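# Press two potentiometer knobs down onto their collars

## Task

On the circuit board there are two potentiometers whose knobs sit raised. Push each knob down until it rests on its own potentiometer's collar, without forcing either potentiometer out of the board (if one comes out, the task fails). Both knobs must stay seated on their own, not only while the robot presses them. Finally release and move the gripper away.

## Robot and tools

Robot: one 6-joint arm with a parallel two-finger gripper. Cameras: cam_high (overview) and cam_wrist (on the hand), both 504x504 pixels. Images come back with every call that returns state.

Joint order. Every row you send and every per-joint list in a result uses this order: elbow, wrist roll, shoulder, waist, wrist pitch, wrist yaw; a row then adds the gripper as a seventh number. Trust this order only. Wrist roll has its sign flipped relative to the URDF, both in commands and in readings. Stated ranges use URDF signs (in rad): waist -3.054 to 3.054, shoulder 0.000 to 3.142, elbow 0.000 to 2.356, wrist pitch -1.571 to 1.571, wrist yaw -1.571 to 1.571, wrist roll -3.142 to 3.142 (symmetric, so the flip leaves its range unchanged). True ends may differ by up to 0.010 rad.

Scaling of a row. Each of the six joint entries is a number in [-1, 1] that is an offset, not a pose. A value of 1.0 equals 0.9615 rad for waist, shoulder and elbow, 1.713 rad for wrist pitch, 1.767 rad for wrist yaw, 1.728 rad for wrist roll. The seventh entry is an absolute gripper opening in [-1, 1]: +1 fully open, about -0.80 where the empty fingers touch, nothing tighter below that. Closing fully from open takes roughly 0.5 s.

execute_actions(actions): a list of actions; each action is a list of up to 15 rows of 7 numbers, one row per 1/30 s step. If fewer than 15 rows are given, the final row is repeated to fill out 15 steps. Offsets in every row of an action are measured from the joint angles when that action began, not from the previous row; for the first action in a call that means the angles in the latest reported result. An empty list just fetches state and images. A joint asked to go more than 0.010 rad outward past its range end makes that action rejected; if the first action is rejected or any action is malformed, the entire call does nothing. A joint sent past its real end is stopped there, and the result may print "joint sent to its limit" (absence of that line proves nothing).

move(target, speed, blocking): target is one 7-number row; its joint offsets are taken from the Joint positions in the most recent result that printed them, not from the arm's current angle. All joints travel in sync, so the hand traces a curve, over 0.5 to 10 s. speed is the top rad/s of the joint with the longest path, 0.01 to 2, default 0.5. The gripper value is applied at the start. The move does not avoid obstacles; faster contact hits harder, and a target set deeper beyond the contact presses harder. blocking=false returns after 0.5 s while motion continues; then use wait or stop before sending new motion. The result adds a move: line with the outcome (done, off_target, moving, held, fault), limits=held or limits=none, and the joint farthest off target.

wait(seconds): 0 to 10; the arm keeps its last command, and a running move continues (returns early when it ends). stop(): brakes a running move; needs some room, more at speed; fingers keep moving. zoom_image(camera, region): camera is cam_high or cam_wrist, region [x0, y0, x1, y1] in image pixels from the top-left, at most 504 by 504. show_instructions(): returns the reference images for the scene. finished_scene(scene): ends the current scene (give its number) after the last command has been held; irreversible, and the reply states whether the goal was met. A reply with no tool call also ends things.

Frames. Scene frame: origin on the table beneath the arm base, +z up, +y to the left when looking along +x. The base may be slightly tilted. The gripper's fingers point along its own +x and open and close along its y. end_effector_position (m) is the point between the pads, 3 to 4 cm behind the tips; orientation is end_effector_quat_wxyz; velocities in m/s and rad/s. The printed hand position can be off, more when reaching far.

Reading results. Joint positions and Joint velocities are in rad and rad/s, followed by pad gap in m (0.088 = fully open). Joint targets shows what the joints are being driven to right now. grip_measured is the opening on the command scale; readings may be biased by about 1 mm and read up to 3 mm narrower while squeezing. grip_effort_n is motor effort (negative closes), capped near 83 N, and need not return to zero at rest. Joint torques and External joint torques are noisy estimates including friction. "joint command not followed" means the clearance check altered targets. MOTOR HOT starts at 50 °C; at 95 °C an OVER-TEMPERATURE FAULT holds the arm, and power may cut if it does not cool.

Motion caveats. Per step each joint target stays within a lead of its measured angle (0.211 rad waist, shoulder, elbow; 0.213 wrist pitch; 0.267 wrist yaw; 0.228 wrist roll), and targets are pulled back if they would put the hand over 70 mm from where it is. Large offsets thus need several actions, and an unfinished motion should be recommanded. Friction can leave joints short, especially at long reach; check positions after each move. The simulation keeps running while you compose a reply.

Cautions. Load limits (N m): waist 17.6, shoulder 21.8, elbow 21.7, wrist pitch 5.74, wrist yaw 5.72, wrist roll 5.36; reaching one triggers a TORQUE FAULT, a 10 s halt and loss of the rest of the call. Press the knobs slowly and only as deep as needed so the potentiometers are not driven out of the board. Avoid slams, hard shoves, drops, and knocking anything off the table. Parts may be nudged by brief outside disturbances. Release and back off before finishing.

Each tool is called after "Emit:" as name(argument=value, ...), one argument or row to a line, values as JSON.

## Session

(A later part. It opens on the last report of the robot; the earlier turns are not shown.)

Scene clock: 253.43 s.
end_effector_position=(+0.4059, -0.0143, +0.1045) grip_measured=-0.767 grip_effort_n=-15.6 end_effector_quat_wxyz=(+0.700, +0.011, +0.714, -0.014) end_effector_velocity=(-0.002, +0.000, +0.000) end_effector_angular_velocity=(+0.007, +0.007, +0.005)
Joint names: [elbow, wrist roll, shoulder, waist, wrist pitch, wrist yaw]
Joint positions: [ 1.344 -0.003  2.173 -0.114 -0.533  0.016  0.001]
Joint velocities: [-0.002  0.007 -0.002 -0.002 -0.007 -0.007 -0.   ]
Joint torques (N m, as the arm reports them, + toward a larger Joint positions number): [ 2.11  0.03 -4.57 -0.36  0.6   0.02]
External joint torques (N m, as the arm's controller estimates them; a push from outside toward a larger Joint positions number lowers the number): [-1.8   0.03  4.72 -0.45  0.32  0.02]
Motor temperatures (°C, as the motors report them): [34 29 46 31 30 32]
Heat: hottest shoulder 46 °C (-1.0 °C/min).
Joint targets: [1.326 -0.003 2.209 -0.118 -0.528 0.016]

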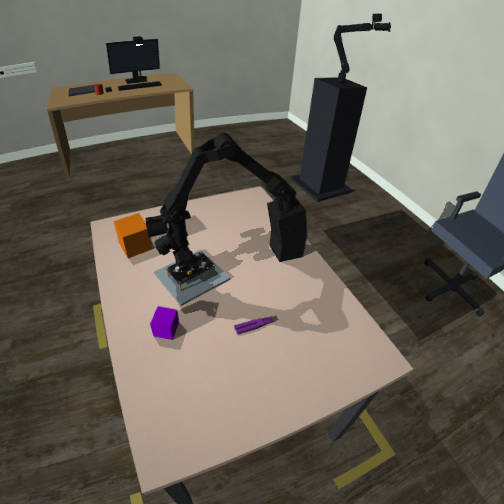

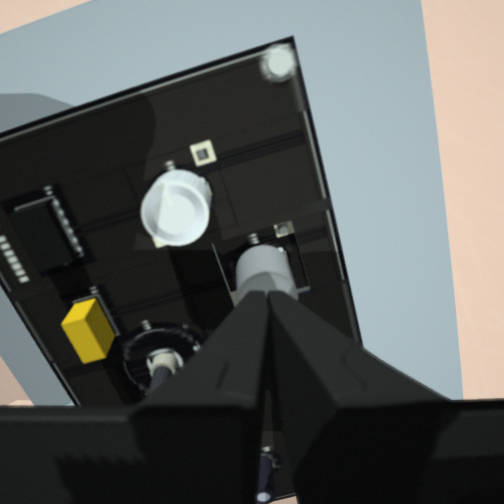

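Emit:
execute_actions(
  actions=[
    [[-0.019,0,0.038,-0.004,0.004,0,-0.77],[-0.019,0,0.039,-0.004,0.004,0,-0.77],[-0.019,0,0.040,-0.004,0.005,0,-0.77],[-0.019,0,0.0405,-0.004,0.005,0,-0.77]],
  ],
)

Scene clock: 256.03 s.
end_effector_position=(+0.4060, -0.0143, +0.1035) grip_measured=-0.767 grip_effort_n=-15.6 end_effector_quat_wxyz=(+0.700, +0.011, +0.714, -0.014) end_effector_velocity=(+0.001, +0.002, +0.003) end_effector_angular_velocity=(+0.008, -0.003, +0.010)
Joint names: [elbow, wrist roll, shoulder, waist, wrist pitch, wrist yaw]
Joint positions: [ 1.344 -0.003  2.175 -0.114 -0.53   0.016  0.001]
Joint velocities: [ 0.002  0.007 -0.007  0.002 -0.007 -0.007 -0.   ]
Joint torques (N m, as the arm reports them, + toward a larger Joint positions number): [ 2.07  0.02 -4.69 -0.31  0.62  0.03]
External joint torques (N m, as the arm's controller estimates them; a push from outside toward a larger Joint positions number lowers the number): [-1.86  0.02  4.64 -0.46  0.33  0.04]
Motor temperatures (°C, as the motors report them): [34 29 46 31 30 32]
Heat: hottest shoulder 46 °C (-2.0 °C/min).
Joint targets: [1.326 -0.003 2.212 -0.118 -0.525 0.016]

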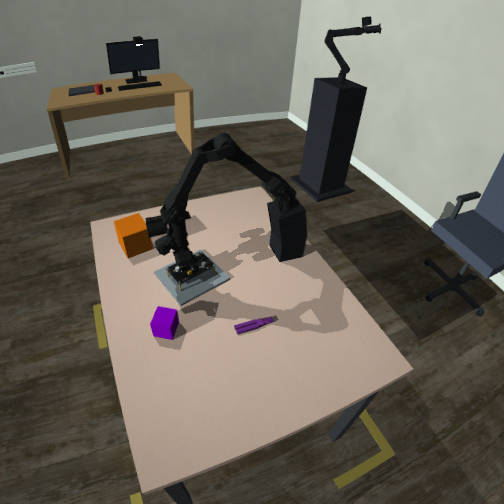

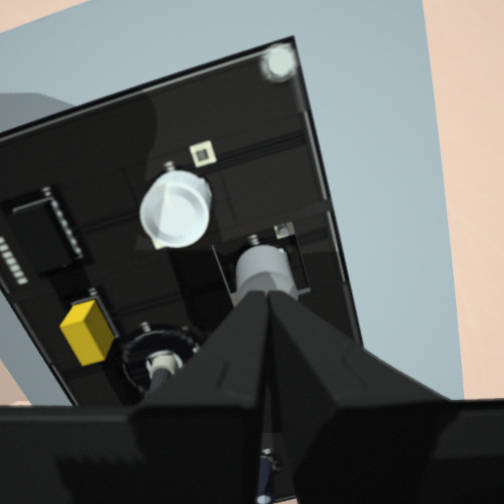

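Emit:
execute_actions(
  actions=[
    [[-0.019,0,0.038,-0.004,0.004,0,-0.77],[-0.019,0,0.039,-0.004,0.004,0,-0.77],[-0.019,0,0.040,-0.004,0.005,0,-0.77],[-0.019,0,0.041,-0.004,0.005,0,-0.77]],
  ],
)

Scene clock: 259.43 s.
end_effector_position=(+0.4060, -0.0143, +0.1028) grip_measured=-0.767 grip_effort_n=-15.6 end_effector_quat_wxyz=(+0.700, +0.011, +0.714, -0.014) end_effector_velocity=(-0.003, +0.000, -0.001) end_effector_angular_velocity=(+0.007, +0.012, +0.005)
Joint names: [elbow, wrist roll, shoulder, waist, wrist pitch, wrist yaw]
Joint positions: [ 1.344 -0.003  2.177 -0.114 -0.528  0.016  0.001]
Joint velocities: [-0.002  0.007  0.002 -0.002 -0.007 -0.007 -0.   ]
Joint torques (N m, as the arm reports them, + toward a larger Joint positions number): [ 2.01  0.02 -4.62 -0.19  0.69  0.  ]
External joint torques (N m, as the arm's controller estimates them; a push from outside toward a larger Joint positions number lowers the number): [-1.81  0.02  4.57 -0.28  0.41  0.01]
Motor temperatures (°C, as the motors report them): [34 29 46 31 30 32]
Heat: hottest shoulder 46 °C (-2.0 °C/min).
Joint targets: [1.326 -0.003 2.215 -0.118 -0.522 0.016]

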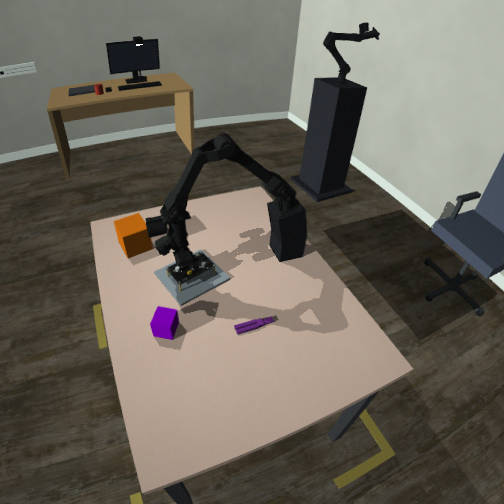

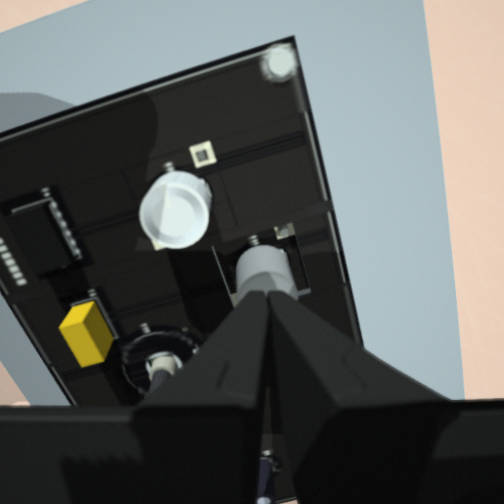

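Emit:
execute_actions(
  actions=[
    [[-0.019,0,0.039,-0.004,0.004,0,-0.77],[-0.019,0,0.040,-0.004,0.004,0,-0.77],[-0.019,0,0.041,-0.004,0.005,0,-0.77]],
  ],
)

Scene clock: 263.60 s.
end_effector_position=(+0.4060, -0.0143, +0.1024) grip_measured=-0.767 grip_effort_n=-15.6 end_effector_quat_wxyz=(+0.700, +0.011, +0.714, -0.014) end_effector_velocity=(-0.004, +0.000, -0.000) end_effector_angular_velocity=(+0.007, +0.012, +0.005)
Joint names: [elbow, wrist roll, shoulder, waist, wrist pitch, wrist yaw]
Joint positions: [ 1.344 -0.003  2.178 -0.114 -0.527  0.016  0.001]
Joint velocities: [-0.007  0.007 -0.002 -0.002 -0.007 -0.007 -0.   ]
Joint torques (N m, as the arm reports them, + toward a larger Joint positions number): [ 2.09  0.01 -4.48 -0.37  0.75  0.  ]
External joint torques (N m, as the arm's controller estimates them; a push from outside toward a larger Joint positions number lowers the number): [-1.75  0.01  4.79 -0.47  0.47  0.01]
Motor temperatures (°C, as the motors report them): [34 29 46 31 30 32]
Heat: hottest shoulder 46 °C (-2.0 °C/min).
Joint targets: [1.326 -0.003 2.217 -0.118 -0.519 0.016]

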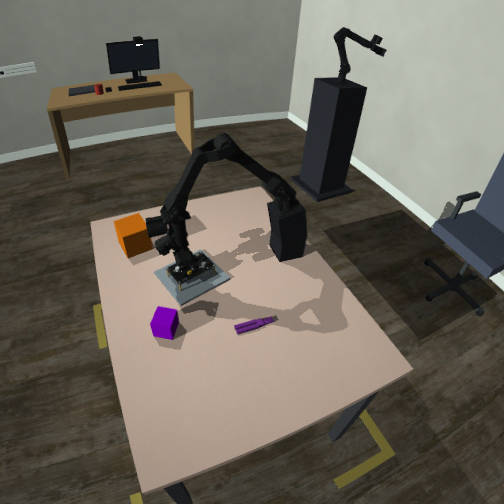

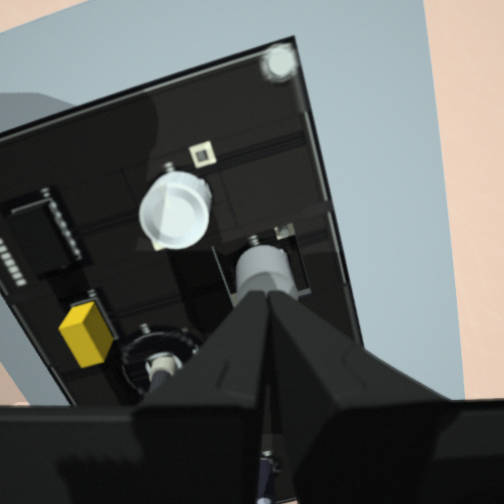

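Emit:
move(
  target=[0.035,0,-0.14,0,-0.09,0,-0.77],
  speed=0.25,
)

Scene clock: 267.53 s.
end_effector_position=(+0.4064, -0.0148, +0.1517) grip_measured=-0.767 grip_effort_n=-15.6 end_effector_quat_wxyz=(+0.697, +0.011, +0.717, -0.014) end_effector_velocity=(-0.002, +0.000, +0.000) end_effector_angular_velocity=(+0.007, +0.007, +0.005)
Joint names: [elbow, wrist roll, shoulder, waist, wrist pitch, wrist yaw]
Joint positions: [ 1.368 -0.003  2.056 -0.114 -0.679  0.016  0.001]
Joint velocities: [-0.002  0.007 -0.002 -0.002 -0.007 -0.007 -0.   ]
Joint torques (N m, as the arm reports them, + toward a larger Joint positions number): [  5.29   0.02 -10.41   0.06   0.12   0.  ]
External joint torques (N m, as the arm's controller estimates them; a push from outside toward a larger Joint positions number lowers the number): [ 0.95  0.02 -1.27 -0.02 -0.15  0.  ]
Motor temperatures (°C, as the motors report them): [34 29 46 31 30 32]
Heat: hottest shoulder 46 °C (-2.0 °C/min).
Joint targets: [1.377 -0.003 2.043 -0.114 -0.681 0.016]
move: off_target; limits=none; farthest joint: the shoulder, 0.013 radians from its target (0.135 radians at the start)

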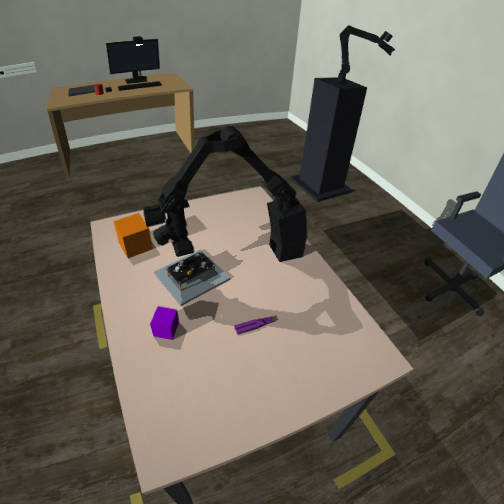

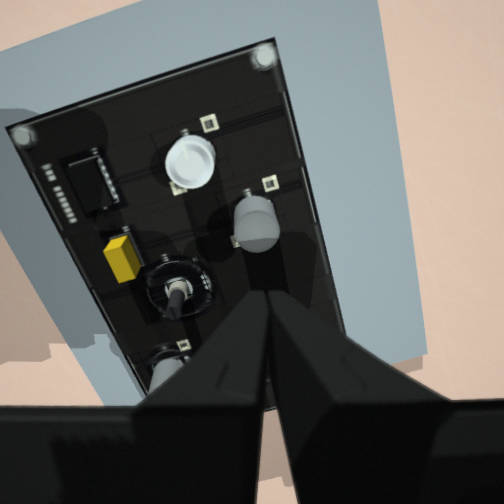

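Emit:
zoom_image(
  camera="cam_wrist",
  region=[130,170,310,350],
)

Emit:
move(
  target=[0,0.089,-0.05,1.043,0,0.839,-0.77],
  speed=0.8,
)

Region (130, 170, 310, 350) of cam_wrist's 504x504 image, scaled by 2.800, with more detail than that image has.

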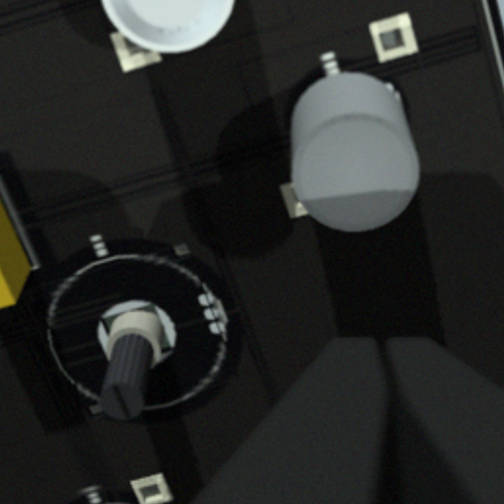

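action 0: every number of target must lie in its column's range; nothing of the call was run and nothing moved

Emit:
move(
  target=[0,0.089,-0.05,1.0,0,0.839,-0.77],
  speed=0.8,
)

Scene clock: 277.50 s.
end_effector_position=(+0.3787, +0.2161, +0.3152) grip_measured=-0.767 grip_effort_n=-15.6 end_effector_quat_wxyz=(+0.684, -0.646, +0.314, -0.127) end_effector_velocity=(-0.000, -0.002, +0.000) end_effector_angular_velocity=(-0.026, +0.029, +0.008)
Joint names: [elbow, wrist roll, shoulder, waist, wrist pitch, wrist yaw]
Joint positions: [ 1.368  0.148  2.021  0.846 -0.68   1.494  0.001]
Joint velocities: [ 0.002  0.022 -0.002 -0.002 -0.022 -0.007 -0.   ]
Joint torques (N m, as the arm reports them, + toward a larger Joint positions number): [ 4.53  0.01 -9.97  2.1   0.4   0.67]
External joint torques (N m, as the arm's controller estimates them; a push from outside toward a larger Joint positions number lowers the number): [-0.34  0.06 -1.2   0.41 -0.04  0.03]
Motor temperatures (°C, as the motors report them): [35 29 49 31 30 32]
Heat: hottest shoulder 49 °C (+1.0 °C/min).
Joint targets: [1.368 0.151 2.008 0.847 -0.679 1.498]
move: off_target; limits=none; farthest joint: the shoulder, 0.013 radians from its target (0.048 radians at the start)

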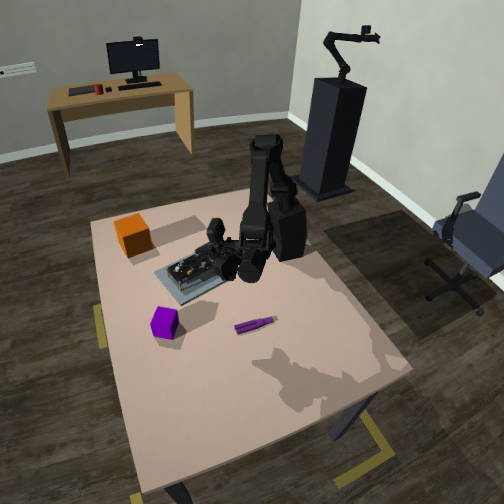

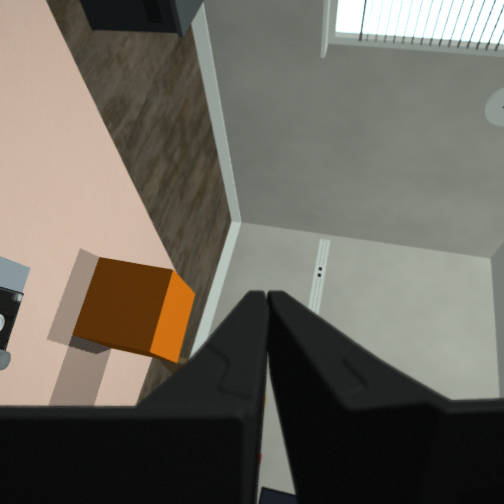

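Emit:
move(
  target=[-0.72,0,0.13,0.045,0.40,0,-0.77],
  speed=0.6,
)

Scene clock: 286.73 s.
end_effector_position=(+0.2656, +0.1281, +0.1834) grip_measured=-0.767 grip_effort_n=-15.6 end_effector_quat_wxyz=(+0.647, -0.689, +0.312, -0.097) end_effector_velocity=(+0.001, -0.002, +0.001) end_effector_angular_velocity=(+0.006, -0.014, -0.011)
Joint names: [elbow, wrist roll, shoulder, waist, wrist pitch, wrist yaw]
Joint positions: [0.681 0.148 2.141 0.885 0.003 1.494 0.001]
Joint velocities: [-0.002 -0.007 -0.002 -0.007  0.007  0.007 -0.   ]
Joint torques (N m, as the arm reports them, + toward a larger Joint positions number): [ 1.4  -0.07 -5.01  1.9   0.36  0.57]
External joint torques (N m, as the arm's controller estimates them; a push from outside toward a larger Joint positions number lowers the number): [-0.18 -0.01  1.12  0.65  0.04 -0.08]
Motor temperatures (°C, as the motors report them): [36 29 51 31 30 33]
Heat: hottest shoulder 51 °C (+3.0 °C/min). Fold the arm in close to its base before you think long.
Joint targets: [0.676 0.147 2.146 0.889 0.005 1.494]
MOTOR HOT: a motor reached 50 °C. Now the hottest motor, the shoulder, reports 51 °C. The temperature limit of the motors' drives, at which the controller stops the arm, is 95 °C. To cool a motor, set the load down, stop pushing, or move to a pose that needs little force.
move: done; limits=none; farthest joint: the elbow, 0.006 radians from its target (0.692 radians at the start)

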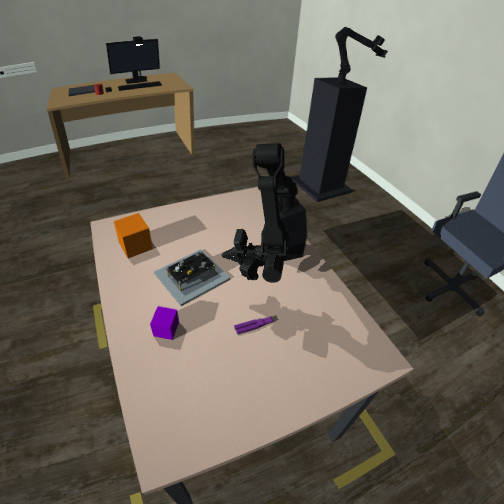

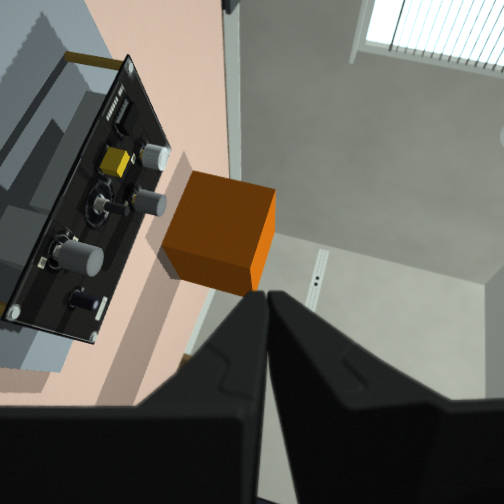

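Emit:
zoom_image(
  camera="cam_wrist",
  region=[30,130,190,290],
)

Region (30, 130, 190, 290) of cam_wrist's 504x504 image, scaled by 3.150, with more detail than that image has.

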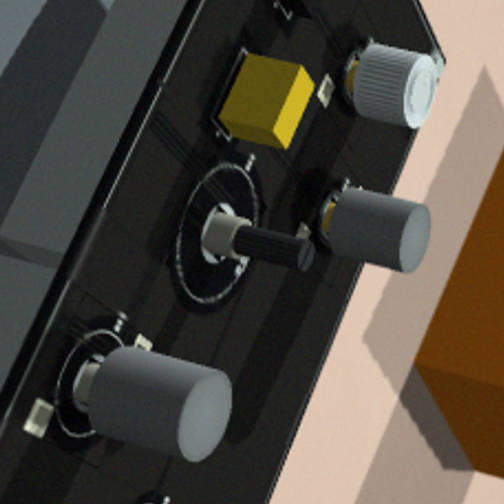

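Emit:
move(
  target=[-0.12,0,0.06,0,0.035,0,-0.77],
  speed=0.4,
)

Emit:
zoom_image(
  camera="cam_wrist",
  region=[60,80,300,320],
)

Scene clock: 291.93 s.
end_effector_position=(+0.2412, +0.0985, +0.1691) grip_measured=-0.767 grip_effort_n=-15.6 end_effector_quat_wxyz=(-0.609, +0.721, -0.320, +0.083) end_effector_velocity=(-0.001, -0.004, -0.001) end_effector_angular_velocity=(-0.013, +0.017, -0.004)
Joint names: [elbow, wrist roll, shoulder, waist, wrist pitch, wrist yaw]
Joint positions: [0.571 0.148 2.192 0.885 0.061 1.494 0.001]
Joint velocities: [-0.007  0.007 -0.002 -0.007 -0.007 -0.007 -0.   ]
Joint torques (N m, as the arm reports them, + toward a larger Joint positions number): [ 0.89 -0.06 -4.32  1.33  0.29  0.57]
External joint torques (N m, as the arm's controller estimates them; a push from outside toward a larger Joint positions number lowers the number): [ 0.27 -0.01  1.13  0.2   0.09 -0.08]
Motor temperatures (°C, as the motors report them): [35 29 50 31 30 33]
Heat: hottest shoulder 50 °C (+2.0 °C/min). Fold the arm in close to its base before you think long.
Joint targets: [0.566 0.148 2.198 0.885 0.063 1.494]
MOTOR HOT: still on. Now the hottest motor, the shoulder, reports 50 °C; a drive's own limit is 95 °C.
move: done; limits=none; farthest joint: the shoulder, 0.007 radians from its target (0.058 radians at the start)

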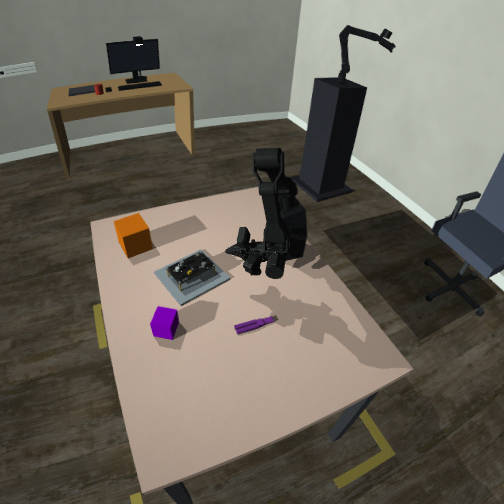

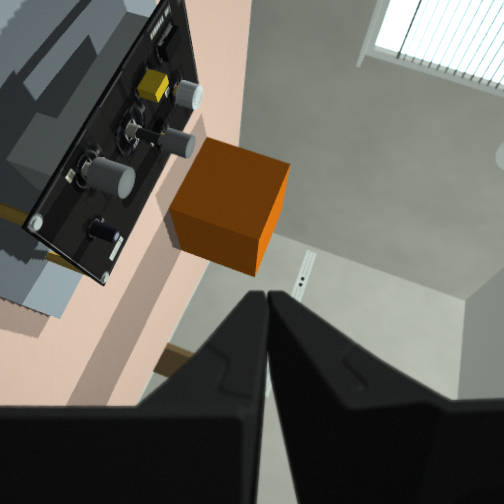

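Region (60, 80, 300, 320) of cam_wrist's 504x504 image, scaled by 2.100, with more detail than that image has.

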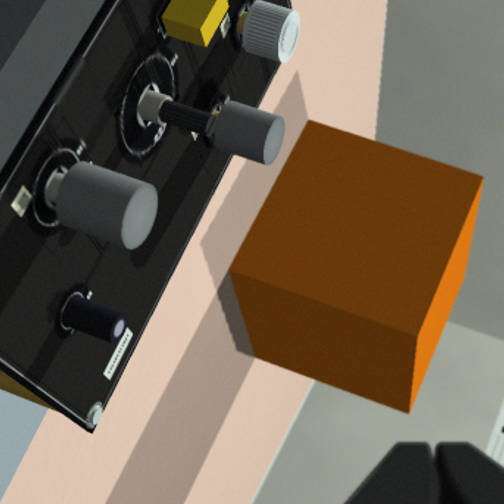

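Emit:
zoom_image(
  camera="cam_wrist",
  region=[70,80,210,220],
)

Region (70, 80, 210, 220) of cam_wrist's 504x504 image, scaled by 3.600, with more detail than that image has.

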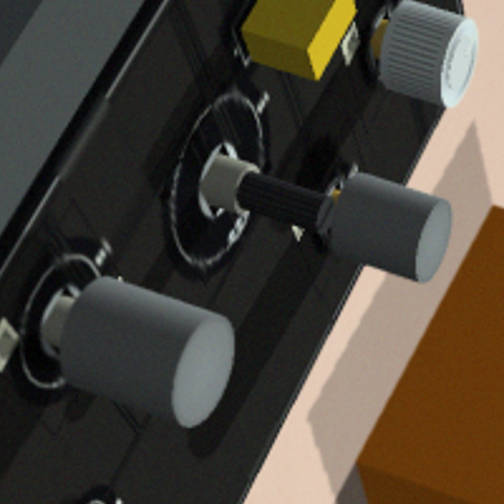

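Emit:
move(
  target=[0,0,0.17,0,0,0,-0.77],
  speed=0.4,
)

Emit:
zoom_image(
  camera="cam_wrist",
  region=[0,0,252,252],
)

Scene clock: 299.90 s.
end_effector_position=(+0.2232, +0.0825, +0.1419) grip_measured=-0.767 grip_effort_n=-15.6 end_effector_quat_wxyz=(-0.549, +0.765, -0.330, +0.061) end_effector_velocity=(+0.000, -0.001, +0.001) end_effector_angular_velocity=(-0.016, +0.002, +0.003)
Joint names: [elbow, wrist roll, shoulder, waist, wrist pitch, wrist yaw]
Joint positions: [0.571 0.148 2.349 0.885 0.062 1.494 0.001]
Joint velocities: [ 0.002  0.007  0.002 -0.002 -0.007  0.007 -0.   ]
Joint torques (N m, as the arm reports them, + toward a larger Joint positions number): [ 0.35 -0.03 -4.19  1.28 -0.04  0.56]
External joint torques (N m, as the arm's controller estimates them; a push from outside toward a larger Joint positions number lowers the number): [ 0.63  0.02  1.09  0.14 -0.07 -0.07]
Motor temperatures (°C, as the motors report them): [35 29 49 31 30 33]
Heat: hottest shoulder 49 °C (+2.0 °C/min). Fold the arm in close to its base before you think long.
Joint targets: [0.571 0.148 2.355 0.885 0.061 1.494]
MOTOR HOT: still on. Now the hottest motor, the shoulder, reports 49 °C; a drive's own limit is 95 °C.
move: done; limits=none; farthest joint: the shoulder, 0.007 radians from its target (0.163 radians at the start)

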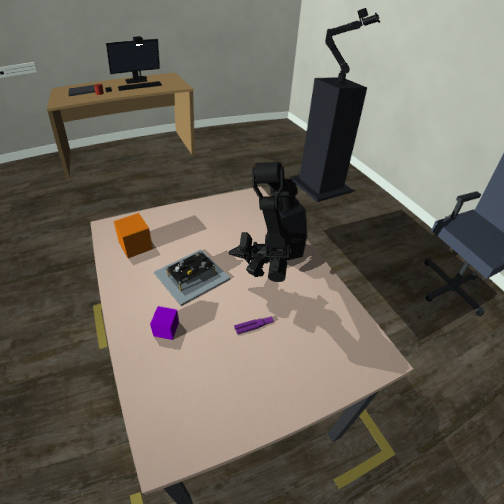

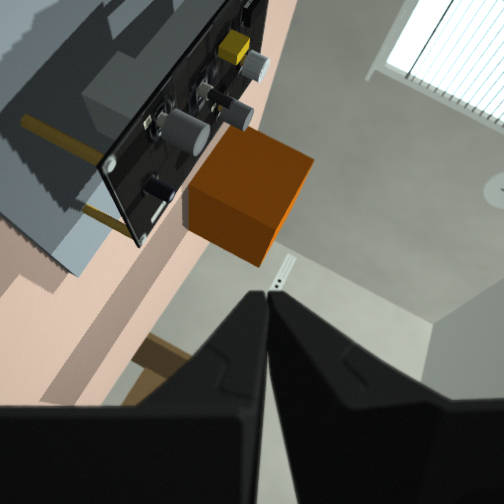

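Region (0, 0, 252, 252) of cam_wrist's 504x504 image, scaled by 2.000, with more detail than that image has.

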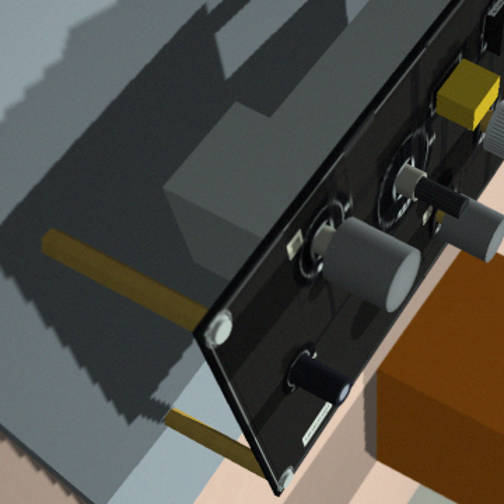

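Emit:
zoom_image(
  camera="cam_wrist",
  region=[135,50,275,190],
)

Region (135, 50, 275, 190) of cam_wrist's 504x504 image, scaled by 3.600, with more detail than that image has.

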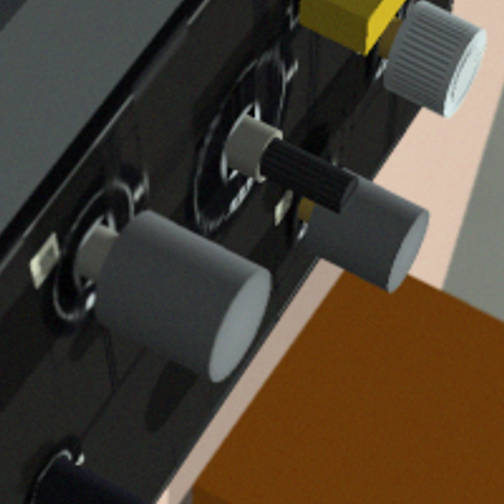

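Emit:
finished_scene(
  scene=2,
)

The scene is finished: the task was done.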